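## Task

Move the cardboard box from the open drawer of the low, narrow three-drawer file cabinet into the open drawer of the wide three-drawer cabinet, and move the mug from that wide cabinet's drawer into the narrow cabinet's drawer. Afterwards close all drawers completely. The mug must not drop more than a few centimetres or be struck hard. Neither cabinet may be moved much from its spot. The robot must not fall or be left tilted. Anything that stays in place only because the robot holds it does not count.

## Robot and tools

Robot: a Rainbow Robotics RB-Y1 in a physics simulation. It has a differential base (two drive wheels, two rear casters; 0.66 m long, 0.58 m wide, front edge 0.10 m ahead of the wheel axle), a folding leg and torso, a head with cameras, and two 7-joint arms with parallel grippers. Cameras: head_camera, left_wrist_camera, right_wrist_camera. Loose objects may occasionally get nudged by the scene.

Frames: the base frame sits on the floor midway between the drive wheels, x forward, y left, z up. Reported chest, left_hand and right_hand poses are in this frame; chest is a spine point 0.08 m below the shoulders, and each hand point lies between the finger pads, with fingers along -z and closing along x. Printed hand positions can be off, more so at full reach. base_odometry is the base frame at scene start, built from wheel turns only (slip counts as motion); heading is +left, within -3.142..3.142.

execute_actions: argument actions is a list holding one action or none (empty just reports state and images). An action may contain base, joints, speeds, min_time_s. base holds exactly one relative command: translate_m (metres, straight, + forward, -3..3) or rotate_rad (radians turned in place, + counter-clockwise/left, -3.2..3.2). No sideways motion. joints is one dictionary covering both arms, torso, head and grippers, keyed by joint name, each value an absolute target (not an offset). Ranges: torso_squat_rad 0..1.2 (larger lowers the chest); torso_shift_rad -0.3..0.6 (+ hips forward); torso_pitch_rad -0.2..1.4 (+ leans forward); torso_yaw_rad -1.5..1.5 (+ left). Per arm: shoulder_pitch -2.356..2.356 (0 hanging, negative raises forward); left_shoulder_roll 0..3.141 and right_shoulder_roll -3.141..0 (away from body lifts the arm sideways); shoulder_yaw -2.094..2.094; elbow -2.617..0.01 (negative bends); forearm_roll -3.141..3.141; wrist_pitch -1.57..1.919 (negative tips hand forward); hand_roll -2.705..2.705; gripper_m 0..0.1 m opening. Yaw and roll signs are the same on both arms (+ left / counter-clockwise). head_pan_rad -0.523..0.523 (+ left), head_tilt_rad -0.35..1.57 (+ down). Joints count as reached within ±0.02 (grippers ±0.004). Combined torso limits: squat+shift<=1.52; squat-shift+pitch<=1.57; shift+0.5pitch-0.4squat<=0.7; shift+0.3pitch-0.5squat<=0.39; breaking one leaves commanded torso joints off_target partway. speeds can cap translate_m (0.05..0.4 m/s) or rotate_rad (0.1..1.509 rad/s); a base move needing over 8.667 s is refused. min_time_s (0.1..8) sets a minimum duration for arm and head motions. No action runs past 15 s. cameras picks returned images (omitted/null/all = every camera, [] = none). Unknown keys, names or out-of-range values refuse the call with no motion. Joints or base left out of an action may keep pushing to older targets unreported. Top speeds: arm joints 1 rad/s (wrist-area joints 1.5), head 1.5, squat and pitch 0.3, shift 0.15, torso yaw 0.6, grippers 0.1 m/s.

wait: seconds 0..10; commands nothing, then reports like an empty action. zoom_image: camera plus region [x0,y0,x1,y1] in pixels of that camera's latest full image, at most 504x504, origin top-left. finished_scene: scene = current scene number; it ends the scene permanently and reports success, so only call it once the result is stable and unsupported.

Results: base_status and joint_status per motion: done; off_target (resting away from target, possibly still pushing); limit_stop_at_<name>; contact_stop (torso/arms only, hit something firm); time_out; stopped_with_arm (torso halted because an arm contact-stopped); limit_stop_at_own_body (guard stopped before self contact; move the arm or torso apart); limit_stop_at_motor_heat. After a stop, timeout or limit, that part holds where it is and forgets its target, and contact_stop, time_out or stopped_with_arm on one member halts its whole group (torso group, left arm group, right arm group). joint command not followed, often with a cause line, means an arm's targets were withheld for self or arm-arm collision; those joints show not_followed and may be retried on later actions until valid targets arrive; grippers still move. on_its_own lists uncommanded parts; held at is the held target, not the position. After any stop, first back off in a separate action, arms before torso. Exception: if both hands hold one object and the torso contact-stops right on starting with nothing in the way, re-send every arm joint (not grippers) at its current joint_positions value, then repeat the torso command.

Grasping: command an opening at least 0.005 m narrower than the object; off_target on the gripper then is expected. Each arm carries up to 3 kg; heavy loads held far forward can tip the robot with nothing to stop it.

Avoid: the base does not halt on contact and wheels may spin against furniture; the bent leg can extend past the base front and may shove the robot backward unnoticed when it meets furniture. Never let the arms collide or press on each other, grippers included. Contact torque reaching a joint's load limit (shoulders 60.9, elbow 31.3, wrist-area joints 21.7 N m, load weight included) freezes the robot 10 s. Holding loads heats motors: MOTOR HOT from 65 °C, OVER-TEMPERATURE FAULT at 80 °C brakes that arm until cool; resend targets after. The simulation keeps running between replies, holding the last command. Avoid drops, slams, hard hits, moving cabinets, and tilting the robot.

Each tool is called after ">>>" as name(argument=value, ...), one argument or row to a line, values as JSON.

## Session

>>> execute_actions(
  actions=[],
)

Scene clock: 0.00 s.
base_odometry: x=+0.000 y=+0.000 heading=+0.000 (m, m, rad; odometry frame)
base_status: not commanded
joint_positions: torso_squat_rad=+0.350 torso_shift_rad=-0.001 torso_pitch_rad=+0.000 torso_yaw_rad=+0.000 left_shoulder_pitch_rad=-0.007 left_shoulder_roll_rad=+0.015 left_shoulder_yaw_rad=+0.004 left_elbow_rad=-0.164 left_forearm_roll_rad=+0.054 left_wrist_pitch_rad=-0.003 left_hand_roll_rad=+0.009 left_gripper_m=+0.099 right_shoulder_pitch_rad=-0.034 right_shoulder_roll_rad=-0.038 right_shoulder_yaw_rad=+0.018 right_elbow_rad=-0.214 right_forearm_roll_rad=-0.002 right_wrist_pitch_rad=-0.003 right_hand_roll_rad=-0.034 right_gripper_m=+0.100 head_pan_rad=+0.000 head_tilt_rad=+0.400
joint_status: not commanded
chest: x=-0.2287 y=+0.0007 z=+1.2475 quat_wxyz=(+1.000, -0.001, +0.000, +0.000) (m; base frame)
left_hand: x=-0.1428 y=+0.2314 z=+0.5669 quat_wxyz=(+0.996, +0.004, -0.087, +0.032) (m; base frame)
right_hand: x=-0.0993 y=-0.2459 z=+0.5742 quat_wxyz=(+0.992, -0.016, -0.125, -0.001) (m; base frame)
pictures: head_camera, left_wrist_camera, right_wrist_camera
Images, in order (width x height): head_camera 896x504, left_wrist_camera 644x364, right_wrist_camera 644x364.

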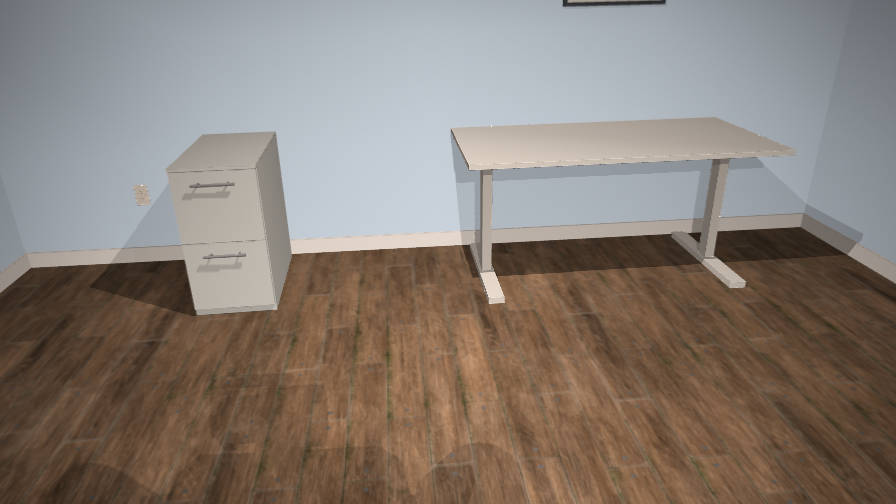

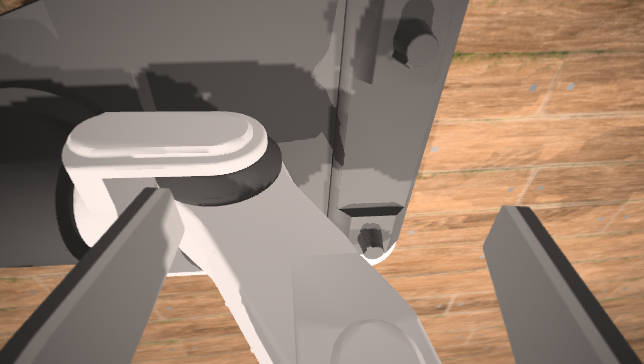

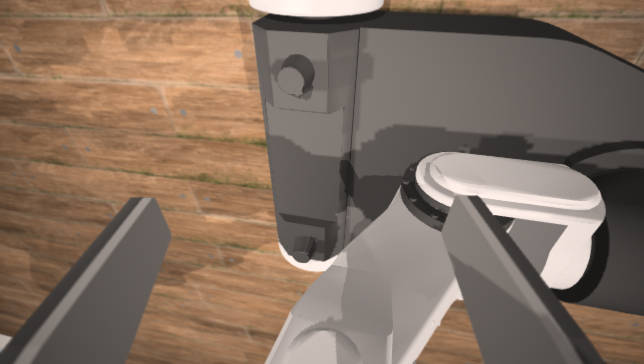

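>>> execute_actions(
  actions=[
    {"base":{"rotate_rad":1.57}},
  ],
  cameras=["head_camera"],
)

>>> execute_actions(
  actions=[
    {"base":{"rotate_rad":1.57}},
  ],
  cameras=["head_camera"],
)

>>> execute_actions(
  actions=[
    {"base":{"rotate_rad":1.57}},
  ],
  cameras=["head_camera"],
)

Scene clock: 4.60 s.
base_odometry: x=+0.000 y=+0.000 heading=+1.569 (m, m, rad; odometry frame)
base_status: done
joint_positions: torso_squat_rad=+0.350 torso_shift_rad=-0.001 torso_pitch_rad=-0.001 torso_yaw_rad=+0.000 left_shoulder_pitch_rad=-0.007 left_shoulder_roll_rad=+0.015 left_shoulder_yaw_rad=+0.004 left_elbow_rad=-0.164 left_forearm_roll_rad=+0.054 left_wrist_pitch_rad=-0.003 left_hand_roll_rad=+0.009 left_gripper_m=+0.099 right_shoulder_pitch_rad=-0.034 right_shoulder_roll_rad=-0.038 right_shoulder_yaw_rad=+0.018 right_elbow_rad=-0.214 right_forearm_roll_rad=-0.002 right_wrist_pitch_rad=-0.003 right_hand_roll_rad=-0.034 right_gripper_m=+0.100 head_pan_rad=+0.000 head_tilt_rad=+0.400
joint_status: not commanded
chest: x=-0.2288 y=+0.0007 z=+1.2475 quat_wxyz=(+1.000, -0.001, +0.000, +0.000) (m; base frame)
left_hand: x=-0.1428 y=+0.2314 z=+0.5669 quat_wxyz=(+0.996, +0.004, -0.087, +0.032) (m; base frame)
right_hand: x=-0.0993 y=-0.2459 z=+0.5742 quat_wxyz=(+0.992, -0.016, -0.125, -0.001) (m; base frame)
pictures: head_camera
Images, in order (width x height): head_camera 896x504.

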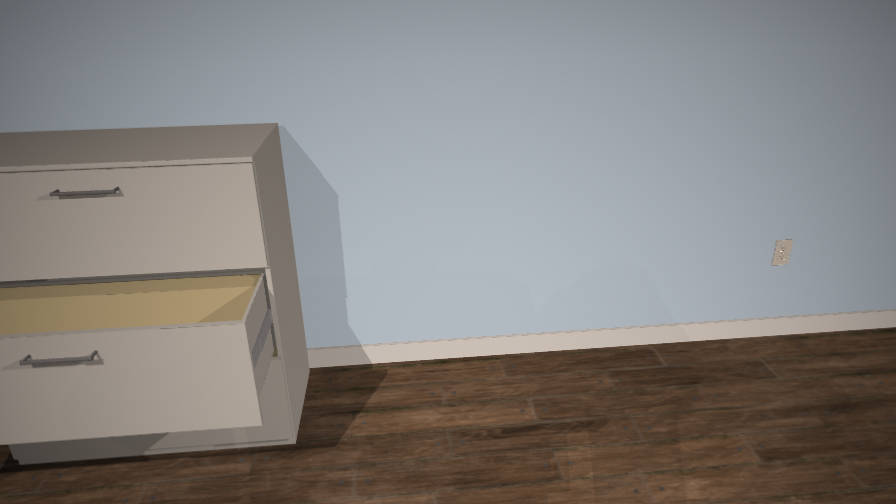

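Scene clock: 8.60 s.
base_odometry: x=+0.000 y=+0.000 heading=+3.139 (m, m, rad; odometry frame)
base_status: done
joint_positions: torso_squat_rad=+0.350 torso_shift_rad=-0.001 torso_pitch_rad=-0.001 torso_yaw_rad=+0.000 left_shoulder_pitch_rad=-0.007 left_shoulder_roll_rad=+0.015 left_shoulder_yaw_rad=+0.004 left_elbow_rad=-0.164 left_forearm_roll_rad=+0.054 left_wrist_pitch_rad=-0.003 left_hand_roll_rad=+0.009 left_gripper_m=+0.099 right_shoulder_pitch_rad=-0.034 right_shoulder_roll_rad=-0.038 right_shoulder_yaw_rad=+0.018 right_elbow_rad=-0.214 right_forearm_roll_rad=-0.002 right_wrist_pitch_rad=-0.003 right_hand_roll_rad=-0.034 right_gripper_m=+0.100 head_pan_rad=+0.000 head_tilt_rad=+0.400
joint_status: not commanded
chest: x=-0.2288 y=+0.0007 z=+1.2475 quat_wxyz=(+1.000, -0.001, +0.000, +0.000) (m; base frame)
left_hand: x=-0.1428 y=+0.2314 z=+0.5669 quat_wxyz=(+0.996, +0.004, -0.087, +0.032) (m; base frame)
right_hand: x=-0.0993 y=-0.2460 z=+0.5742 quat_wxyz=(+0.992, -0.016, -0.125, -0.001) (m; base frame)
pictures: head_camera
Images, in order (width x height): head_camera 896x504.

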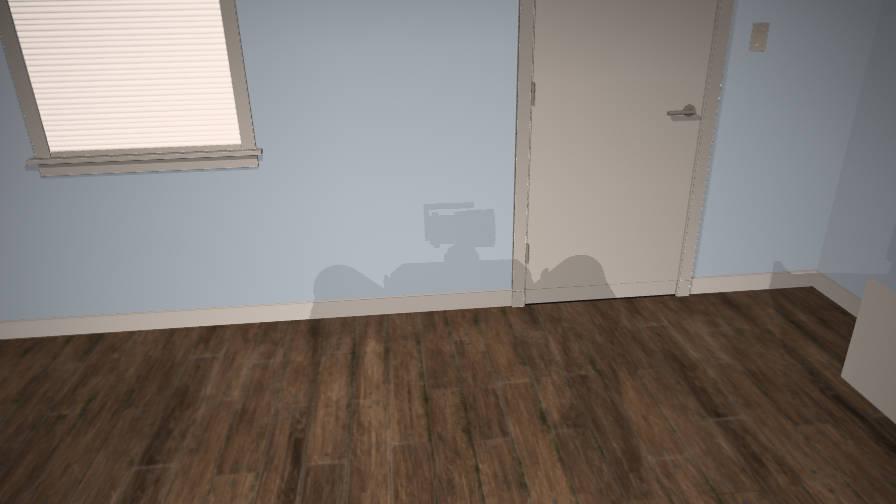

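Scene clock: 12.60 s.
base_odometry: x=+0.000 y=+0.000 heading=-1.575 (m, m, rad; odometry frame)
base_status: done
joint_positions: torso_squat_rad=+0.350 torso_shift_rad=-0.001 torso_pitch_rad=-0.001 torso_yaw_rad=+0.000 left_shoulder_pitch_rad=-0.007 left_shoulder_roll_rad=+0.015 left_shoulder_yaw_rad=+0.004 left_elbow_rad=-0.164 left_forearm_roll_rad=+0.054 left_wrist_pitch_rad=-0.003 left_hand_roll_rad=+0.009 left_gripper_m=+0.099 right_shoulder_pitch_rad=-0.034 right_shoulder_roll_rad=-0.038 right_shoulder_yaw_rad=+0.018 right_elbow_rad=-0.214 right_forearm_roll_rad=-0.002 right_wrist_pitch_rad=-0.003 right_hand_roll_rad=-0.034 right_gripper_m=+0.100 head_pan_rad=+0.000 head_tilt_rad=+0.400
joint_status: not commanded
chest: x=-0.2288 y=+0.0007 z=+1.2475 quat_wxyz=(+1.000, -0.001, +0.000, +0.000) (m; base frame)
left_hand: x=-0.1428 y=+0.2314 z=+0.5669 quat_wxyz=(+0.996, +0.004, -0.087, +0.032) (m; base frame)
right_hand: x=-0.0993 y=-0.2460 z=+0.5742 quat_wxyz=(+0.992, -0.016, -0.125, -0.001) (m; base frame)
pictures: head_camera
Images, in order (width x height): head_camera 896x504.

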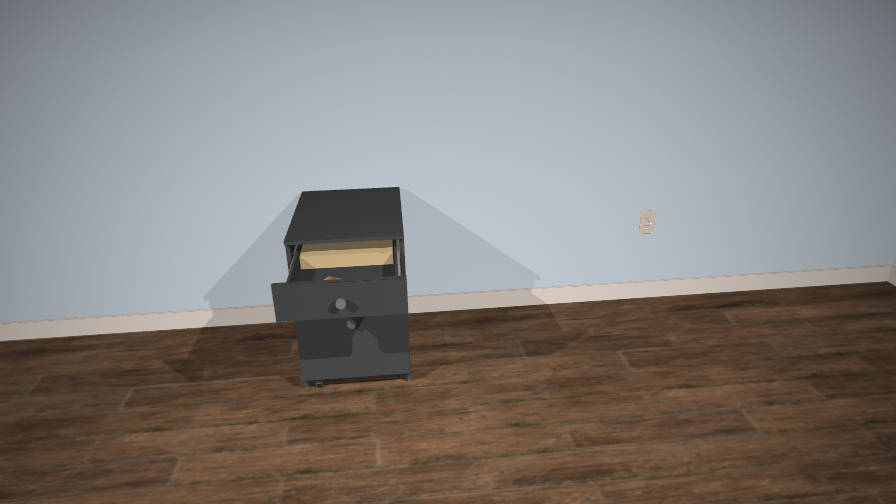

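>>> execute_actions(
  actions=[
    {"base":{"rotate_rad":0.3}},
  ],
  cameras=[],
)

>>> execute_actions(
  actions=[
    {"base":{"translate_m":1.0}},
  ],
  cameras=[],
)

>>> execute_actions(
  actions=[
    {"base":{"rotate_rad":-0.3},"joints":{"head_tilt_rad":1.0}},
  ],
  cameras=["head_camera"],
)

Scene clock: 15.40 s.
base_odometry: x=+0.000 y=+0.000 heading=-1.275 (m, m, rad; odometry frame)
base_status: done
joint_positions: torso_squat_rad=+0.350 torso_shift_rad=-0.001 torso_pitch_rad=-0.001 torso_yaw_rad=+0.000 left_shoulder_pitch_rad=-0.007 left_shoulder_roll_rad=+0.015 left_shoulder_yaw_rad=+0.004 left_elbow_rad=-0.164 left_forearm_roll_rad=+0.054 left_wrist_pitch_rad=-0.003 left_hand_roll_rad=+0.009 left_gripper_m=+0.099 right_shoulder_pitch_rad=-0.034 right_shoulder_roll_rad=-0.038 right_shoulder_yaw_rad=+0.018 right_elbow_rad=-0.214 right_forearm_roll_rad=-0.002 right_wrist_pitch_rad=-0.003 right_hand_roll_rad=-0.034 right_gripper_m=+0.100 head_pan_rad=+0.000 head_tilt_rad=+0.400
joint_status: not commanded
chest: x=-0.2288 y=+0.0007 z=+1.2475 quat_wxyz=(+1.000, -0.001, +0.000, +0.000) (m; base frame)
left_hand: x=-0.1428 y=+0.2314 z=+0.5669 quat_wxyz=(+0.996, +0.004, -0.087, +0.032) (m; base frame)
right_hand: x=-0.0993 y=-0.2459 z=+0.5742 quat_wxyz=(+0.992, -0.016, -0.125, -0.001) (m; base frame)
pictures: none
No camera images: the call's "cameras" was empty. Leave "cameras" out to get every camera's image.

Scene clock: 19.23 s.
base_odometry: x=+0.292 y=-0.957 heading=-1.275 (m, m, rad; odometry frame)
base_status: done
joint_positions: torso_squat_rad=+0.350 torso_shift_rad=-0.001 torso_pitch_rad=+0.000 torso_yaw_rad=+0.000 left_shoulder_pitch_rad=-0.007 left_shoulder_roll_rad=+0.015 left_shoulder_yaw_rad=+0.004 left_elbow_rad=-0.165 left_forearm_roll_rad=+0.054 left_wrist_pitch_rad=-0.003 left_hand_roll_rad=+0.009 left_gripper_m=+0.099 right_shoulder_pitch_rad=-0.034 right_shoulder_roll_rad=-0.038 right_shoulder_yaw_rad=+0.018 right_elbow_rad=-0.214 right_forearm_roll_rad=-0.002 right_wrist_pitch_rad=-0.003 right_hand_roll_rad=-0.034 right_gripper_m=+0.100 head_pan_rad=+0.000 head_tilt_rad=+0.400
joint_status: not commanded
chest: x=-0.2287 y=+0.0007 z=+1.2475 quat_wxyz=(+1.000, -0.001, +0.000, +0.000) (m; base frame)
left_hand: x=-0.1428 y=+0.2314 z=+0.5669 quat_wxyz=(+0.996, +0.004, -0.087, +0.032) (m; base frame)
right_hand: x=-0.0992 y=-0.2459 z=+0.5742 quat_wxyz=(+0.992, -0.016, -0.125, -0.001) (m; base frame)
pictures: none
No camera images: the call's "cameras" was empty. Leave "cameras" out to get every camera's image.

Scene clock: 21.23 s.
base_odometry: x=+0.292 y=-0.956 heading=-1.574 (m, m, rad; odometry frame)
base_status: done
joint_positions: torso_squat_rad=+0.350 torso_shift_rad=-0.001 torso_pitch_rad=+0.000 torso_yaw_rad=+0.000 left_shoulder_pitch_rad=-0.007 left_shoulder_roll_rad=+0.015 left_shoulder_yaw_rad=+0.004 left_elbow_rad=-0.165 left_forearm_roll_rad=+0.054 left_wrist_pitch_rad=-0.003 left_hand_roll_rad=+0.009 left_gripper_m=+0.099 right_shoulder_pitch_rad=-0.034 right_shoulder_roll_rad=-0.038 right_shoulder_yaw_rad=+0.018 right_elbow_rad=-0.214 right_forearm_roll_rad=-0.002 right_wrist_pitch_rad=-0.003 right_hand_roll_rad=-0.034 right_gripper_m=+0.100 head_pan_rad=+0.000 head_tilt_rad=+1.000
joint_status: all done
chest: x=-0.2287 y=+0.0007 z=+1.2475 quat_wxyz=(+1.000, -0.001, +0.000, +0.000) (m; base frame)
left_hand: x=-0.1428 y=+0.2314 z=+0.5669 quat_wxyz=(+0.996, +0.004, -0.087, +0.032) (m; base frame)
right_hand: x=-0.0992 y=-0.2459 z=+0.5742 quat_wxyz=(+0.992, -0.016, -0.125, -0.001) (m; base frame)
pictures: head_camera
Images, in order (width x height): head_camera 896x504.

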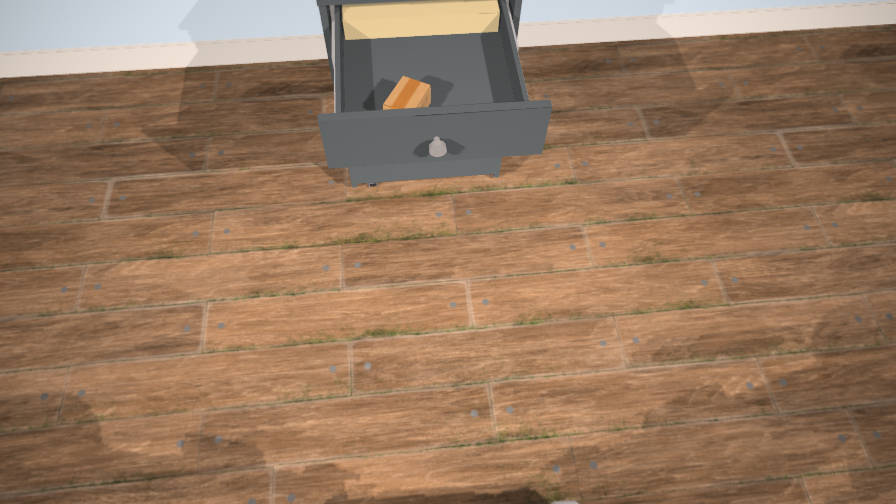

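>>> execute_actions(
  actions=[
    {"base":{"translate_m":0.4},"joints":{"left_shoulder_pitch_rad":-0.7,"left_elbow_rad":-1.0,"left_wrist_pitch_rad":1.7,"head_tilt_rad":1.1}},
  ],
)

Scene clock: 24.17 s.
base_odometry: x=+0.290 y=-1.357 heading=-1.575 (m, m, rad; odometry frame)
base_status: done
joint_positions: torso_squat_rad=+0.350 torso_shift_rad=-0.001 torso_pitch_rad=+0.000 torso_yaw_rad=+0.000 left_shoulder_pitch_rad=-0.700 left_shoulder_roll_rad=+0.015 left_shoulder_yaw_rad=+0.004 left_elbow_rad=-1.000 left_forearm_roll_rad=+0.054 left_wrist_pitch_rad=+1.700 left_hand_roll_rad=+0.009 left_gripper_m=+0.099 right_shoulder_pitch_rad=-0.034 right_shoulder_roll_rad=-0.038 right_shoulder_yaw_rad=+0.018 right_elbow_rad=-0.214 right_forearm_roll_rad=-0.002 right_wrist_pitch_rad=-0.003 right_hand_roll_rad=-0.034 right_gripper_m=+0.100 head_pan_rad=+0.000 head_tilt_rad=+1.100
joint_status: all done
chest: x=-0.2287 y=+0.0007 z=+1.2475 quat_wxyz=(+1.000, -0.001, +0.000, +0.000) (m; base frame)
left_hand: x=+0.2064 y=+0.1528 z=+0.8880 quat_wxyz=(+0.994, +0.017, +0.021, -0.102) (m; base frame)
right_hand: x=-0.0992 y=-0.2459 z=+0.5742 quat_wxyz=(+0.992, -0.016, -0.125, -0.001) (m; base frame)
pictures: head_camera, left_wrist_camera, right_wrist_camera
Images, in order (width x height): head_camera 896x504, left_wrist_camera 644x364, right_wrist_camera 644x364.

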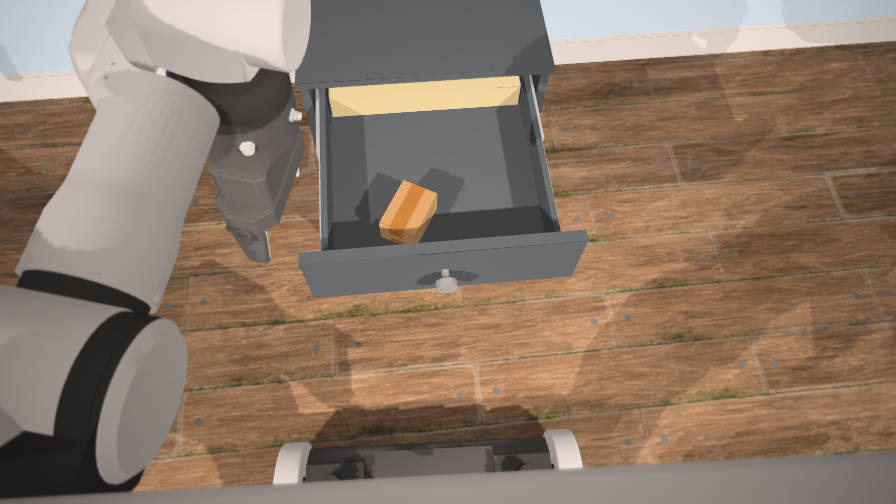

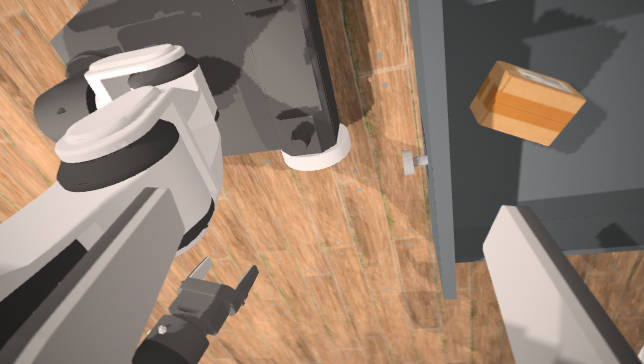

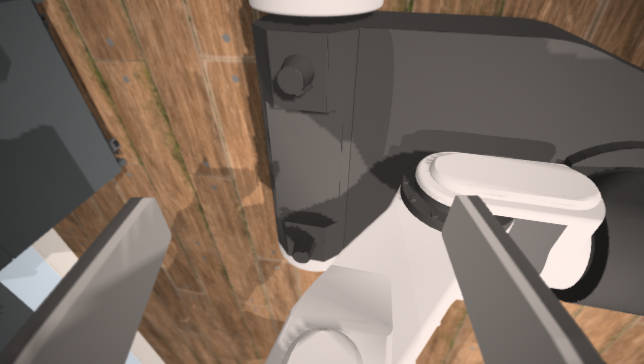

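>>> execute_actions(
  actions=[
    {"base":{"translate_m":0.1},"joints":{"torso_yaw_rad":-0.18,"torso_squat_rad":0.7,"left_shoulder_pitch_rad":-0.9,"left_elbow_rad":-0.8,"left_hand_roll_rad":1.5}},
  ],
  cameras=["head_camera","left_wrist_camera"],
)

Scene clock: 26.77 s.
base_odometry: x=+0.290 y=-1.457 heading=-1.575 (m, m, rad; odometry frame)
base_status: done
joint_positions: torso_squat_rad=+0.700 torso_shift_rad=-0.001 torso_pitch_rad=-0.001 torso_yaw_rad=-0.180 left_shoulder_pitch_rad=-0.900 left_shoulder_roll_rad=+0.015 left_shoulder_yaw_rad=+0.004 left_elbow_rad=-0.800 left_forearm_roll_rad=+0.054 left_wrist_pitch_rad=+1.700 left_hand_roll_rad=+1.500 left_gripper_m=+0.099 right_shoulder_pitch_rad=-0.034 right_shoulder_roll_rad=-0.038 right_shoulder_yaw_rad=+0.018 right_elbow_rad=-0.214 right_forearm_roll_rad=-0.002 right_wrist_pitch_rad=-0.003 right_hand_roll_rad=-0.034 right_gripper_m=+0.100 head_pan_rad=+0.000 head_tilt_rad=+1.100
joint_status: all done
chest: x=-0.2286 y=+0.0007 z=+1.1253 quat_wxyz=(+0.996, -0.001, +0.000, -0.090) (m; base frame)
left_hand: x=+0.2520 y=+0.0535 z=+0.8016 quat_wxyz=(+0.862, +0.047, -0.013, +0.505) (m; base frame)
right_hand: x=-0.1450 y=-0.2651 z=+0.4521 quat_wxyz=(+0.988, -0.027, -0.123, -0.090) (m; base frame)
pictures: head_camera, left_wrist_camera
Images, in order (width x height): head_camera 896x504, left_wrist_camera 644x364.

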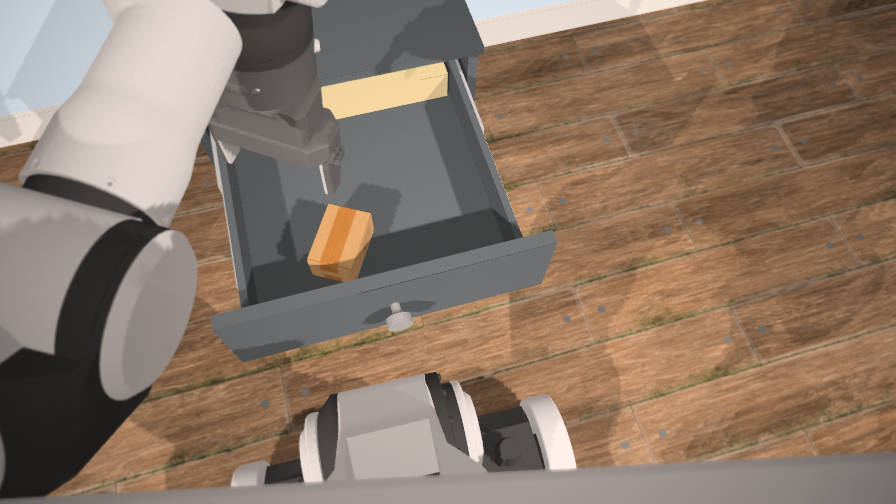

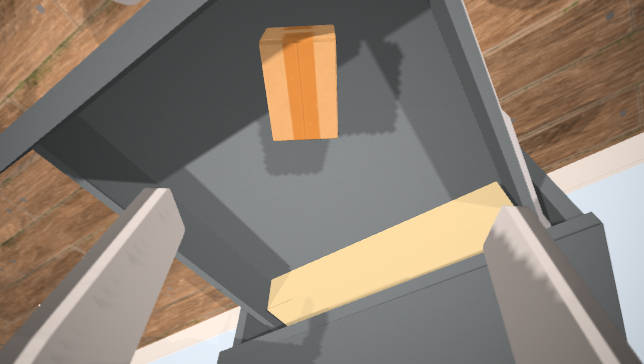

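>>> execute_actions(
  actions=[
    {"base":{"translate_m":-0.02},"joints":{"torso_yaw_rad":-0.25,"left_shoulder_pitch_rad":-0.75,"left_elbow_rad":-0.45,"left_wrist_pitch_rad":1.2,"left_hand_roll_rad":1.55}},
  ],
  cameras=["head_camera","left_wrist_camera"],
)

Scene clock: 37.97 s.
TORQUE FAULT: left_elbow_rad reached its load limit. The robot stopped for 10 seconds, dropped its targets and accepts commands again. The stop added 9.4 s to the call and to motion_time.
base_odometry: x=+0.290 y=-1.437 heading=-1.575 (m, m, rad; odometry frame)
base_status: done
joint_positions: torso_squat_rad=+0.700 torso_shift_rad=-0.001 torso_pitch_rad=-0.002 torso_yaw_rad=-0.250 left_shoulder_pitch_rad=-0.769 left_shoulder_roll_rad=+0.015 left_shoulder_yaw_rad=+0.005 left_elbow_rad=-0.465 left_forearm_roll_rad=+0.055 left_wrist_pitch_rad=+1.213 left_hand_roll_rad=+1.545 left_gripper_m=+0.099 right_shoulder_pitch_rad=-0.034 right_shoulder_roll_rad=-0.038 right_shoulder_yaw_rad=+0.018 right_elbow_rad=-0.214 right_forearm_roll_rad=-0.002 right_wrist_pitch_rad=-0.003 right_hand_roll_rad=-0.034 right_gripper_m=+0.100 head_pan_rad=+0.000 head_tilt_rad=+1.100
joint_status: all done
chest: x=-0.2294 y=+0.0007 z=+1.1253 quat_wxyz=(+0.992, -0.001, -0.001, -0.125) (m; base frame)
left_hand: x=+0.2206 y=+0.0560 z=+0.6639 quat_wxyz=(+0.855, +0.024, -0.012, +0.518) (m; base frame)
right_hand: x=-0.1637 y=-0.2702 z=+0.4521 quat_wxyz=(+0.984, -0.031, -0.123, -0.125) (m; base frame)
pictures: head_camera, left_wrist_camera
Images, in order (width x height): head_camera 896x504, left_wrist_camera 644x364.

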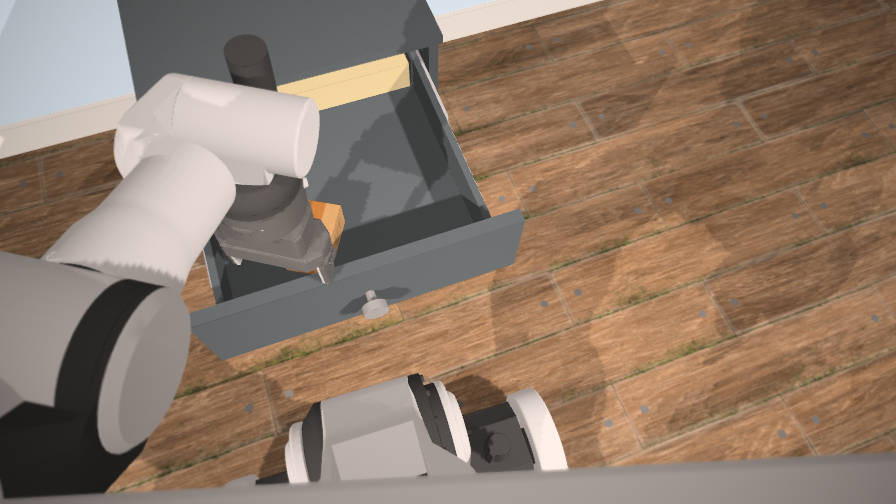

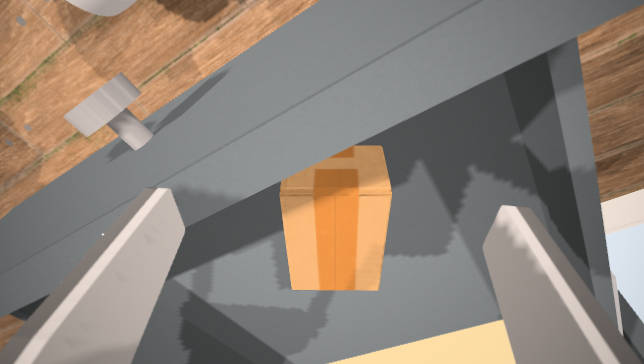

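>>> execute_actions(
  actions=[
    {"joints":{"torso_squat_rad":0.6,"left_gripper_m":0.085}},
  ],
  cameras=[],
)

>>> execute_actions(
  actions=[
    {"base":{"translate_m":0.05},"joints":{"torso_yaw_rad":-0.27}},
  ],
  cameras=[],
)

>>> execute_actions(
  actions=[
    {"joints":{"torso_squat_rad":0.8}},
  ],
  cameras=["head_camera","left_wrist_camera"],
)

Scene clock: 39.53 s.
base_odometry: x=+0.290 y=-1.437 heading=-1.575 (m, m, rad; odometry frame)
base_status: not commanded
joint_positions: torso_squat_rad=+0.600 torso_shift_rad=-0.001 torso_pitch_rad=+0.000 torso_yaw_rad=-0.250 left_shoulder_pitch_rad=-0.763 left_shoulder_roll_rad=+0.015 left_shoulder_yaw_rad=+0.005 left_elbow_rad=-0.461 left_forearm_roll_rad=+0.055 left_wrist_pitch_rad=+1.213 left_hand_roll_rad=+1.545 left_gripper_m=+0.085 right_shoulder_pitch_rad=-0.034 right_shoulder_roll_rad=-0.038 right_shoulder_yaw_rad=+0.018 right_elbow_rad=-0.214 right_forearm_roll_rad=-0.002 right_wrist_pitch_rad=-0.003 right_hand_roll_rad=-0.034 right_gripper_m=+0.100 head_pan_rad=+0.000 head_tilt_rad=+1.100
joint_status: all done
chest: x=-0.2286 y=+0.0007 z=+1.1677 quat_wxyz=(+0.992, -0.001, +0.000, -0.125) (m; base frame)
left_hand: x=+0.2168 y=+0.0582 z=+0.7024 quat_wxyz=(+0.855, +0.028, -0.009, +0.518) (m; base frame)
right_hand: x=-0.1640 y=-0.2702 z=+0.4944 quat_wxyz=(+0.984, -0.031, -0.122, -0.125) (m; base frame)
pictures: none
No camera images: the call's "cameras" was empty. Leave "cameras" out to get every camera's image.

Scene clock: 40.73 s.
base_odometry: x=+0.290 y=-1.487 heading=-1.575 (m, m, rad; odometry frame)
base_status: done
joint_positions: torso_squat_rad=+0.600 torso_shift_rad=-0.001 torso_pitch_rad=+0.000 torso_yaw_rad=-0.270 left_shoulder_pitch_rad=-0.763 left_shoulder_roll_rad=+0.015 left_shoulder_yaw_rad=+0.005 left_elbow_rad=-0.461 left_forearm_roll_rad=+0.055 left_wrist_pitch_rad=+1.213 left_hand_roll_rad=+1.545 left_gripper_m=+0.085 right_shoulder_pitch_rad=-0.034 right_shoulder_roll_rad=-0.038 right_shoulder_yaw_rad=+0.018 right_elbow_rad=-0.214 right_forearm_roll_rad=-0.002 right_wrist_pitch_rad=-0.003 right_hand_roll_rad=-0.034 right_gripper_m=+0.100 head_pan_rad=+0.000 head_tilt_rad=+1.100
joint_status: all done
chest: x=-0.2286 y=+0.0007 z=+1.1677 quat_wxyz=(+0.991, -0.001, +0.000, -0.135) (m; base frame)
left_hand: x=+0.2178 y=+0.0494 z=+0.7023 quat_wxyz=(+0.860, +0.028, -0.009, +0.510) (m; base frame)
right_hand: x=-0.1694 y=-0.2715 z=+0.4944 quat_wxyz=(+0.983, -0.033, -0.121, -0.134) (m; base frame)
pictures: none
No camera images: the call's "cameras" was empty. Leave "cameras" out to get every camera's image.

Scene clock: 42.20 s.
base_odometry: x=+0.290 y=-1.487 heading=-1.575 (m, m, rad; odometry frame)
base_status: not commanded
joint_positions: torso_squat_rad=+0.800 torso_shift_rad=-0.001 torso_pitch_rad=-0.001 torso_yaw_rad=-0.270 left_shoulder_pitch_rad=-0.763 left_shoulder_roll_rad=+0.015 left_shoulder_yaw_rad=+0.005 left_elbow_rad=-0.461 left_forearm_roll_rad=+0.055 left_wrist_pitch_rad=+1.213 left_hand_roll_rad=+1.545 left_gripper_m=+0.085 right_shoulder_pitch_rad=-0.034 right_shoulder_roll_rad=-0.038 right_shoulder_yaw_rad=+0.018 right_elbow_rad=-0.214 right_forearm_roll_rad=-0.002 right_wrist_pitch_rad=-0.003 right_hand_roll_rad=-0.034 right_gripper_m=+0.100 head_pan_rad=+0.000 head_tilt_rad=+1.100
joint_status: all done
chest: x=-0.2286 y=+0.0006 z=+1.0776 quat_wxyz=(+0.991, -0.001, +0.000, -0.135) (m; base frame)
left_hand: x=+0.2178 y=+0.0494 z=+0.6123 quat_wxyz=(+0.860, +0.028, -0.009, +0.510) (m; base frame)
right_hand: x=-0.1692 y=-0.2715 z=+0.4044 quat_wxyz=(+0.983, -0.033, -0.122, -0.134) (m; base frame)
pictures: head_camera, left_wrist_camera
Images, in order (width x height): head_camera 896x504, left_wrist_camera 644x364.

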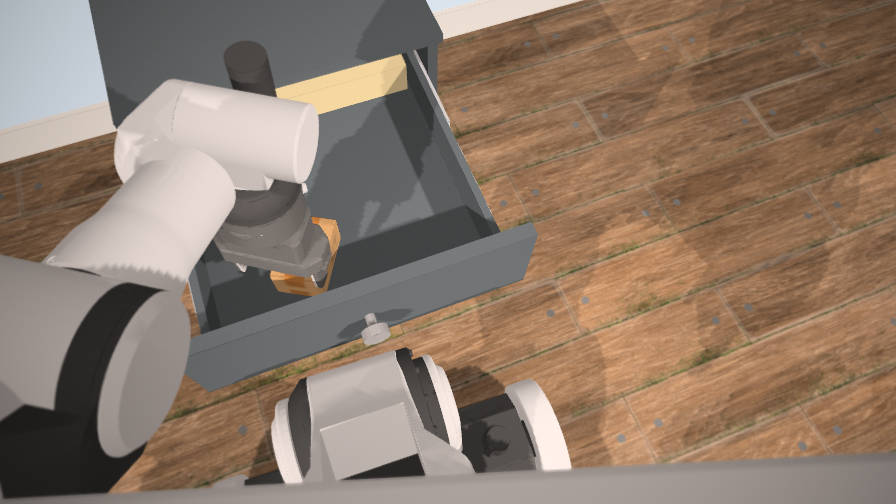

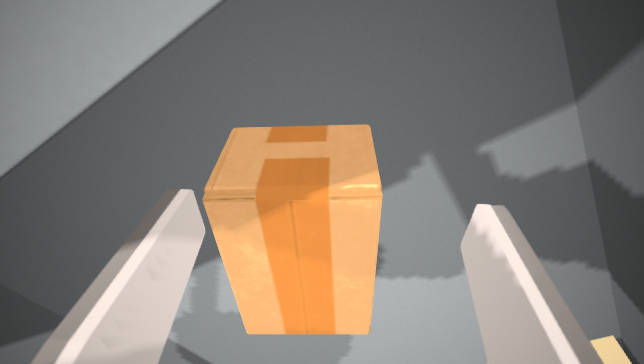

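>>> execute_actions(
  actions=[
    {"joints":{"torso_yaw_rad":-0.305}},
  ],
  cameras=[],
)

>>> execute_actions(
  actions=[
    {"joints":{"torso_squat_rad":0.9}},
  ],
  cameras=["head_camera","left_wrist_camera"],
)

Scene clock: 43.13 s.
base_odometry: x=+0.290 y=-1.487 heading=-1.575 (m, m, rad; odometry frame)
base_status: not commanded
joint_positions: torso_squat_rad=+0.800 torso_shift_rad=-0.001 torso_pitch_rad=-0.001 torso_yaw_rad=-0.305 left_shoulder_pitch_rad=-0.763 left_shoulder_roll_rad=+0.015 left_shoulder_yaw_rad=+0.005 left_elbow_rad=-0.461 left_forearm_roll_rad=+0.055 left_wrist_pitch_rad=+1.213 left_hand_roll_rad=+1.545 left_gripper_m=+0.085 right_shoulder_pitch_rad=-0.034 right_shoulder_roll_rad=-0.038 right_shoulder_yaw_rad=+0.018 right_elbow_rad=-0.214 right_forearm_roll_rad=-0.002 right_wrist_pitch_rad=-0.003 right_hand_roll_rad=-0.034 right_gripper_m=+0.100 head_pan_rad=+0.000 head_tilt_rad=+1.100
joint_status: all done
chest: x=-0.2286 y=+0.0006 z=+1.0776 quat_wxyz=(+0.988, -0.001, +0.000, -0.152) (m; base frame)
left_hand: x=+0.2193 y=+0.0337 z=+0.6123 quat_wxyz=(+0.868, +0.028, -0.010, +0.495) (m; base frame)
right_hand: x=-0.1788 y=-0.2734 z=+0.4043 quat_wxyz=(+0.980, -0.035, -0.121, -0.152) (m; base frame)
pictures: none
No camera images: the call's "cameras" was empty. Leave "cameras" out to get every camera's image.

Scene clock: 44.23 s.
base_odometry: x=+0.290 y=-1.487 heading=-1.575 (m, m, rad; odometry frame)
base_status: not commanded
joint_positions: torso_squat_rad=+0.900 torso_shift_rad=-0.001 torso_pitch_rad=-0.001 torso_yaw_rad=-0.305 left_shoulder_pitch_rad=-0.762 left_shoulder_roll_rad=+0.015 left_shoulder_yaw_rad=+0.005 left_elbow_rad=-0.461 left_forearm_roll_rad=+0.055 left_wrist_pitch_rad=+1.213 left_hand_roll_rad=+1.545 left_gripper_m=+0.085 right_shoulder_pitch_rad=-0.034 right_shoulder_roll_rad=-0.038 right_shoulder_yaw_rad=+0.018 right_elbow_rad=-0.214 right_forearm_roll_rad=-0.002 right_wrist_pitch_rad=-0.003 right_hand_roll_rad=-0.034 right_gripper_m=+0.100 head_pan_rad=+0.000 head_tilt_rad=+1.100
joint_status: all done
chest: x=-0.2286 y=+0.0006 z=+1.0250 quat_wxyz=(+0.988, -0.001, +0.000, -0.152) (m; base frame)
left_hand: x=+0.2193 y=+0.0337 z=+0.5597 quat_wxyz=(+0.868, +0.028, -0.010, +0.495) (m; base frame)
right_hand: x=-0.1788 y=-0.2734 z=+0.3518 quat_wxyz=(+0.980, -0.035, -0.121, -0.152) (m; base frame)
pictures: head_camera, left_wrist_camera
Images, in order (width x height): head_camera 896x504, left_wrist_camera 644x364.

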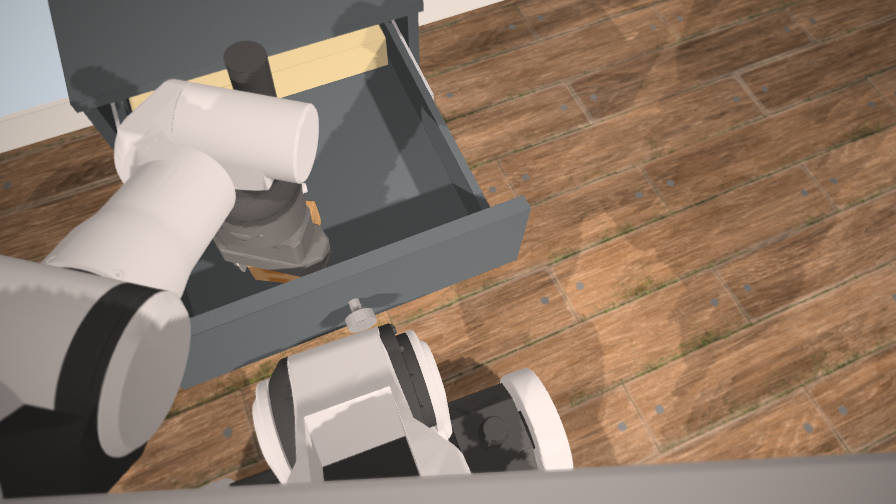

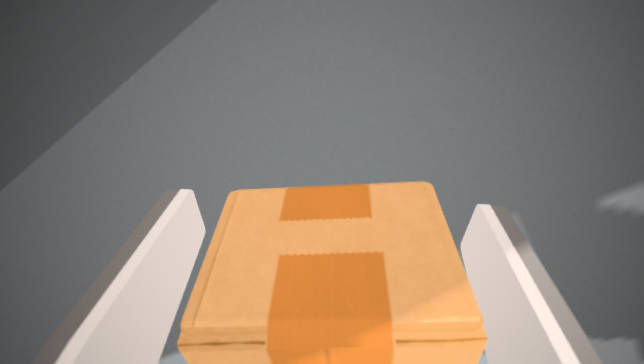

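>>> execute_actions(
  actions=[
    {"joints":{"left_gripper_m":0.03}},
  ],
  cameras=[],
)

>>> execute_actions(
  actions=[
    {"joints":{"torso_squat_rad":0.3,"torso_yaw_rad":0}},
  ],
  cameras=["head_camera"],
)

Scene clock: 45.50 s.
base_odometry: x=+0.290 y=-1.487 heading=-1.575 (m, m, rad; odometry frame)
base_status: not commanded
joint_positions: torso_squat_rad=+0.900 torso_shift_rad=-0.001 torso_pitch_rad=-0.001 torso_yaw_rad=-0.305 left_shoulder_pitch_rad=-0.762 left_shoulder_roll_rad=+0.015 left_shoulder_yaw_rad=+0.005 left_elbow_rad=-0.461 left_forearm_roll_rad=+0.055 left_wrist_pitch_rad=+1.213 left_hand_roll_rad=+1.545 left_gripper_m=+0.059 right_shoulder_pitch_rad=-0.034 right_shoulder_roll_rad=-0.038 right_shoulder_yaw_rad=+0.018 right_elbow_rad=-0.214 right_forearm_roll_rad=-0.002 right_wrist_pitch_rad=-0.003 right_hand_roll_rad=-0.034 right_gripper_m=+0.100 head_pan_rad=+0.000 head_tilt_rad=+1.100
joint_status: left_gripper_m off_target (ended at +0.059, target +0.030)
chest: x=-0.2286 y=+0.0006 z=+1.0250 quat_wxyz=(+0.988, -0.001, +0.000, -0.152) (m; base frame)
left_hand: x=+0.2193 y=+0.0337 z=+0.5597 quat_wxyz=(+0.868, +0.028, -0.010, +0.495) (m; base frame)
right_hand: x=-0.1788 y=-0.2734 z=+0.3518 quat_wxyz=(+0.980, -0.035, -0.121, -0.152) (m; base frame)
pictures: none
No camera images: the call's "cameras" was empty. Leave "cameras" out to get every camera's image.

Scene clock: 48.30 s.
base_odometry: x=+0.290 y=-1.487 heading=-1.575 (m, m, rad; odometry frame)
base_status: not commanded
joint_positions: torso_squat_rad=+0.300 torso_shift_rad=-0.001 torso_pitch_rad=+0.000 torso_yaw_rad=+0.000 left_shoulder_pitch_rad=-0.762 left_shoulder_roll_rad=+0.015 left_shoulder_yaw_rad=+0.005 left_elbow_rad=-0.461 left_forearm_roll_rad=+0.055 left_wrist_pitch_rad=+1.213 left_hand_roll_rad=+1.545 left_gripper_m=+0.059 right_shoulder_pitch_rad=-0.034 right_shoulder_roll_rad=-0.038 right_shoulder_yaw_rad=+0.018 right_elbow_rad=-0.214 right_forearm_roll_rad=-0.002 right_wrist_pitch_rad=-0.003 right_hand_roll_rad=-0.034 right_gripper_m=+0.100 head_pan_rad=+0.000 head_tilt_rad=+1.100
joint_status: all done
chest: x=-0.2287 y=+0.0007 z=+1.2587 quat_wxyz=(+1.000, -0.001, +0.000, +0.000) (m; base frame)
left_hand: x=+0.1883 y=+0.1667 z=+0.7931 quat_wxyz=(+0.783, +0.029, -0.005, +0.621) (m; base frame)
right_hand: x=-0.0993 y=-0.2459 z=+0.5854 quat_wxyz=(+0.992, -0.016, -0.124, -0.001) (m; base frame)
pictures: head_camera
Images, in order (width x height): head_camera 896x504.

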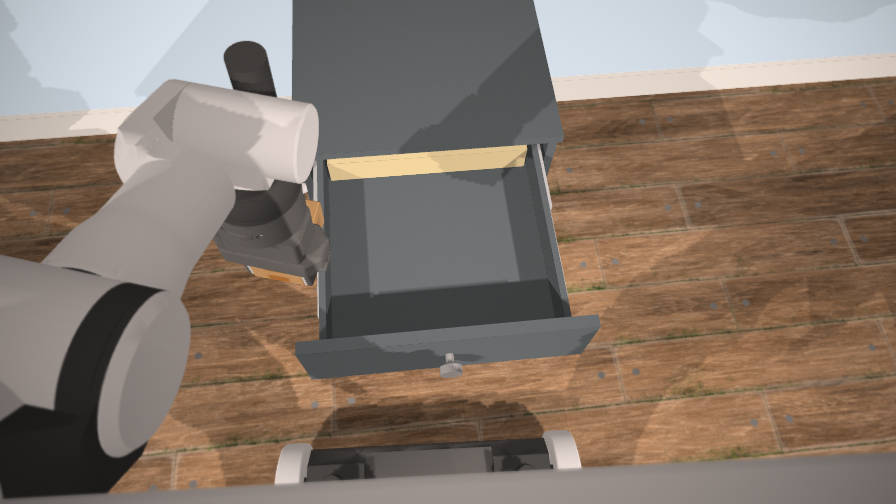

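>>> execute_actions(
  actions=[
    {"base":{"translate_m":-0.4}},
  ],
  cameras=[],
)

>>> execute_actions(
  actions=[
    {"base":{"rotate_rad":-2.43}},
  ],
  cameras=[],
)

>>> execute_actions(
  actions=[
    {"base":{"translate_m":1.7}},
  ],
  cameras=[],
)

>>> execute_actions(
  actions=[
    {"base":{"rotate_rad":-0.71},"joints":{"head_tilt_rad":0.9}},
  ],
  cameras=["head_camera"],
)

Scene clock: 51.63 s.
base_odometry: x=+0.292 y=-1.087 heading=-1.577 (m, m, rad; odometry frame)
base_status: done
joint_positions: torso_squat_rad=+0.300 torso_shift_rad=-0.001 torso_pitch_rad=+0.000 torso_yaw_rad=+0.000 left_shoulder_pitch_rad=-0.762 left_shoulder_roll_rad=+0.015 left_shoulder_yaw_rad=+0.005 left_elbow_rad=-0.461 left_forearm_roll_rad=+0.055 left_wrist_pitch_rad=+1.213 left_hand_roll_rad=+1.545 left_gripper_m=+0.059 right_shoulder_pitch_rad=-0.034 right_shoulder_roll_rad=-0.038 right_shoulder_yaw_rad=+0.018 right_elbow_rad=-0.214 right_forearm_roll_rad=-0.002 right_wrist_pitch_rad=-0.003 right_hand_roll_rad=-0.034 right_gripper_m=+0.100 head_pan_rad=+0.000 head_tilt_rad=+1.100
joint_status: not commanded
chest: x=-0.2287 y=+0.0007 z=+1.2587 quat_wxyz=(+1.000, -0.001, +0.000, +0.000) (m; base frame)
left_hand: x=+0.1882 y=+0.1668 z=+0.7931 quat_wxyz=(+0.783, +0.029, -0.005, +0.621) (m; base frame)
right_hand: x=-0.0993 y=-0.2459 z=+0.5854 quat_wxyz=(+0.992, -0.016, -0.125, -0.001) (m; base frame)
pictures: none
No camera images: the call's "cameras" was empty. Leave "cameras" out to get every camera's image.

Scene clock: 56.37 s.
base_odometry: x=+0.292 y=-1.086 heading=+2.276 (m, m, rad; odometry frame)
base_status: done
joint_positions: torso_squat_rad=+0.300 torso_shift_rad=-0.001 torso_pitch_rad=-0.001 torso_yaw_rad=+0.000 left_shoulder_pitch_rad=-0.762 left_shoulder_roll_rad=+0.015 left_shoulder_yaw_rad=+0.005 left_elbow_rad=-0.461 left_forearm_roll_rad=+0.055 left_wrist_pitch_rad=+1.213 left_hand_roll_rad=+1.545 left_gripper_m=+0.059 right_shoulder_pitch_rad=-0.034 right_shoulder_roll_rad=-0.038 right_shoulder_yaw_rad=+0.018 right_elbow_rad=-0.214 right_forearm_roll_rad=-0.002 right_wrist_pitch_rad=-0.003 right_hand_roll_rad=-0.034 right_gripper_m=+0.100 head_pan_rad=+0.000 head_tilt_rad=+1.100
joint_status: not commanded
chest: x=-0.2288 y=+0.0007 z=+1.2587 quat_wxyz=(+1.000, -0.001, +0.000, +0.000) (m; base frame)
left_hand: x=+0.1882 y=+0.1668 z=+0.7931 quat_wxyz=(+0.783, +0.029, -0.005, +0.621) (m; base frame)
right_hand: x=-0.0993 y=-0.2459 z=+0.5854 quat_wxyz=(+0.992, -0.016, -0.125, -0.001) (m; base frame)
pictures: none
No camera images: the call's "cameras" was empty. Leave "cameras" out to get every camera's image.

Scene clock: 61.97 s.
base_odometry: x=-0.810 y=+0.208 heading=+2.275 (m, m, rad; odometry frame)
base_status: done
joint_positions: torso_squat_rad=+0.300 torso_shift_rad=-0.001 torso_pitch_rad=+0.000 torso_yaw_rad=+0.000 left_shoulder_pitch_rad=-0.762 left_shoulder_roll_rad=+0.015 left_shoulder_yaw_rad=+0.005 left_elbow_rad=-0.461 left_forearm_roll_rad=+0.055 left_wrist_pitch_rad=+1.213 left_hand_roll_rad=+1.545 left_gripper_m=+0.059 right_shoulder_pitch_rad=-0.034 right_shoulder_roll_rad=-0.038 right_shoulder_yaw_rad=+0.018 right_elbow_rad=-0.214 right_forearm_roll_rad=-0.002 right_wrist_pitch_rad=-0.003 right_hand_roll_rad=-0.034 right_gripper_m=+0.100 head_pan_rad=+0.000 head_tilt_rad=+1.100
joint_status: not commanded
chest: x=-0.2287 y=+0.0007 z=+1.2587 quat_wxyz=(+1.000, -0.001, +0.000, +0.000) (m; base frame)
left_hand: x=+0.1882 y=+0.1668 z=+0.7930 quat_wxyz=(+0.783, +0.029, -0.005, +0.621) (m; base frame)
right_hand: x=-0.0992 y=-0.2459 z=+0.5854 quat_wxyz=(+0.992, -0.016, -0.125, -0.001) (m; base frame)
pictures: none
No camera images: the call's "cameras" was empty. Leave "cameras" out to get every camera's image.

Scene clock: 64.67 s.
base_odometry: x=-0.810 y=+0.208 heading=+1.566 (m, m, rad; odometry frame)
base_status: done
joint_positions: torso_squat_rad=+0.300 torso_shift_rad=-0.001 torso_pitch_rad=+0.000 torso_yaw_rad=+0.000 left_shoulder_pitch_rad=-0.762 left_shoulder_roll_rad=+0.015 left_shoulder_yaw_rad=+0.005 left_elbow_rad=-0.461 left_forearm_roll_rad=+0.055 left_wrist_pitch_rad=+1.213 left_hand_roll_rad=+1.545 left_gripper_m=+0.059 right_shoulder_pitch_rad=-0.034 right_shoulder_roll_rad=-0.038 right_shoulder_yaw_rad=+0.018 right_elbow_rad=-0.214 right_forearm_roll_rad=-0.002 right_wrist_pitch_rad=-0.003 right_hand_roll_rad=-0.034 right_gripper_m=+0.100 head_pan_rad=+0.000 head_tilt_rad=+0.900
joint_status: all done
chest: x=-0.2287 y=+0.0008 z=+1.2587 quat_wxyz=(+1.000, -0.001, +0.000, +0.000) (m; base frame)
left_hand: x=+0.1882 y=+0.1668 z=+0.7930 quat_wxyz=(+0.783, +0.029, -0.005, +0.621) (m; base frame)
right_hand: x=-0.0992 y=-0.2459 z=+0.5854 quat_wxyz=(+0.992, -0.016, -0.125, -0.001) (m; base frame)
pictures: head_camera
Images, in order (width x height): head_camera 896x504.

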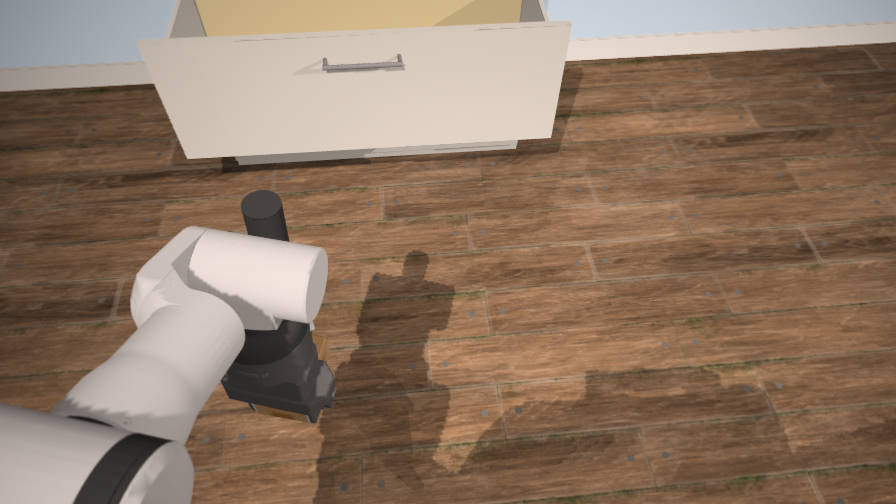

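>>> execute_actions(
  actions=[
    {"base":{"translate_m":0.75},"joints":{"head_tilt_rad":1.1}},
  ],
  cameras=["head_camera"],
)

Scene clock: 69.17 s.
base_odometry: x=-0.806 y=+0.958 heading=+1.565 (m, m, rad; odometry frame)
base_status: done
joint_positions: torso_squat_rad=+0.300 torso_shift_rad=-0.001 torso_pitch_rad=+0.000 torso_yaw_rad=+0.000 left_shoulder_pitch_rad=-0.762 left_shoulder_roll_rad=+0.015 left_shoulder_yaw_rad=+0.005 left_elbow_rad=-0.461 left_forearm_roll_rad=+0.055 left_wrist_pitch_rad=+1.213 left_hand_roll_rad=+1.545 left_gripper_m=+0.059 right_shoulder_pitch_rad=-0.034 right_shoulder_roll_rad=-0.038 right_shoulder_yaw_rad=+0.018 right_elbow_rad=-0.214 right_forearm_roll_rad=-0.002 right_wrist_pitch_rad=-0.003 right_hand_roll_rad=-0.034 right_gripper_m=+0.100 head_pan_rad=+0.000 head_tilt_rad=+1.100
joint_status: all done
chest: x=-0.2287 y=+0.0008 z=+1.2587 quat_wxyz=(+1.000, -0.001, +0.000, +0.000) (m; base frame)
left_hand: x=+0.1882 y=+0.1668 z=+0.7930 quat_wxyz=(+0.783, +0.029, -0.005, +0.621) (m; base frame)
right_hand: x=-0.0992 y=-0.2459 z=+0.5854 quat_wxyz=(+0.992, -0.016, -0.125, -0.001) (m; base frame)
pictures: head_camera
Images, in order (width x height): head_camera 896x504.

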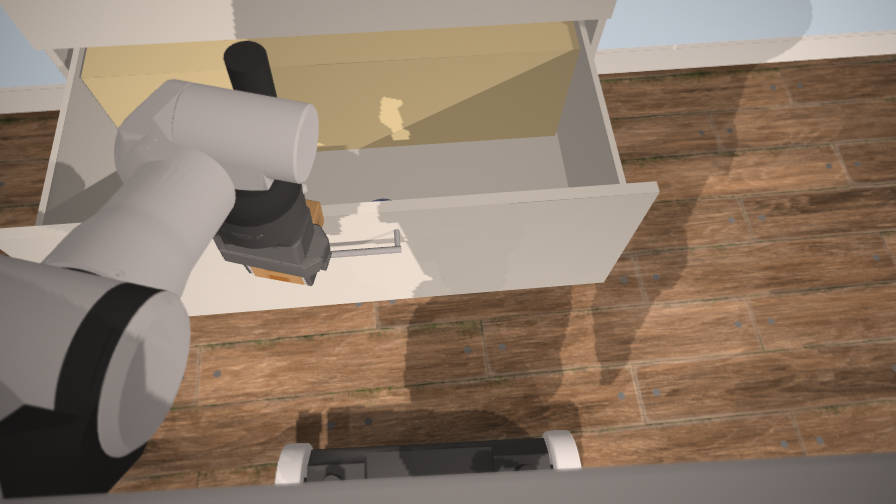

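>>> execute_actions(
  actions=[
    {"joints":{"right_shoulder_pitch_rad":-1.2,"right_elbow_rad":-0.8,"right_wrist_pitch_rad":1.7,"left_shoulder_pitch_rad":-1.2,"left_elbow_rad":-0.8,"left_wrist_pitch_rad":1.7,"torso_squat_rad":0.1}},
  ],
  cameras=[],
)

>>> execute_actions(
  actions=[
    {"base":{"translate_m":0.15},"joints":{"torso_pitch_rad":0.3,"head_tilt_rad":1.0}},
  ],
)

Scene clock: 73.50 s.
base_odometry: x=-0.806 y=+0.958 heading=+1.565 (m, m, rad; odometry frame)
base_status: not commanded
joint_positions: torso_squat_rad=+0.100 torso_shift_rad=-0.001 torso_pitch_rad=-0.001 torso_yaw_rad=+0.000 left_shoulder_pitch_rad=-1.200 left_shoulder_roll_rad=+0.015 left_shoulder_yaw_rad=+0.005 left_elbow_rad=-0.800 left_forearm_roll_rad=+0.055 left_wrist_pitch_rad=+1.700 left_hand_roll_rad=+1.545 left_gripper_m=+0.059 right_shoulder_pitch_rad=-1.167 right_shoulder_roll_rad=-0.038 right_shoulder_yaw_rad=+0.018 right_elbow_rad=-0.766 right_forearm_roll_rad=-0.002 right_wrist_pitch_rad=+1.642 right_hand_roll_rad=-0.034 right_gripper_m=+0.100 head_pan_rad=+0.000 head_tilt_rad=+1.100
joint_status: right_shoulder_pitch_rad time_out (moved -1.133 of -1.166); right_elbow_rad time_out (moved -0.552 of -0.586); right_wrist_pitch_rad time_out (moved +1.645 of +1.703); the others done
on_its_own: right_shoulder_pitch_rad is held at -1.167, not at your -1.200, since a time_out; right_elbow_rad is held at -0.766, not at your -0.800, since a time_out; right_wrist_pitch_rad is held at +1.642, not at your +1.700, since a time_out
chest: x=-0.2288 y=+0.0007 z=+1.2864 quat_wxyz=(+1.000, -0.001, +0.000, +0.000) (m; base frame)
left_hand: x=+0.3177 y=+0.0866 z=+1.1061 quat_wxyz=(+0.820, -0.038, -0.124, +0.558) (m; base frame)
right_hand: x=+0.3260 y=-0.1159 z=+1.0873 quat_wxyz=(+0.978, -0.096, -0.120, +0.144) (m; base frame)
pictures: none
joint command not followed: on one or more control steps a check withheld the commanded joint targets of the right arm, and it was not sent them on those steps.
cause: the commanded joint targets would bring a part of the robot too close to another arm (this arm's wrist and the other arm's wrist); next, command targets that bring no part of the robot closer to that arm.
No camera images: the call's "cameras" was empty. Leave "cameras" out to get every camera's image.

not run: a stop came earlier in this reply.


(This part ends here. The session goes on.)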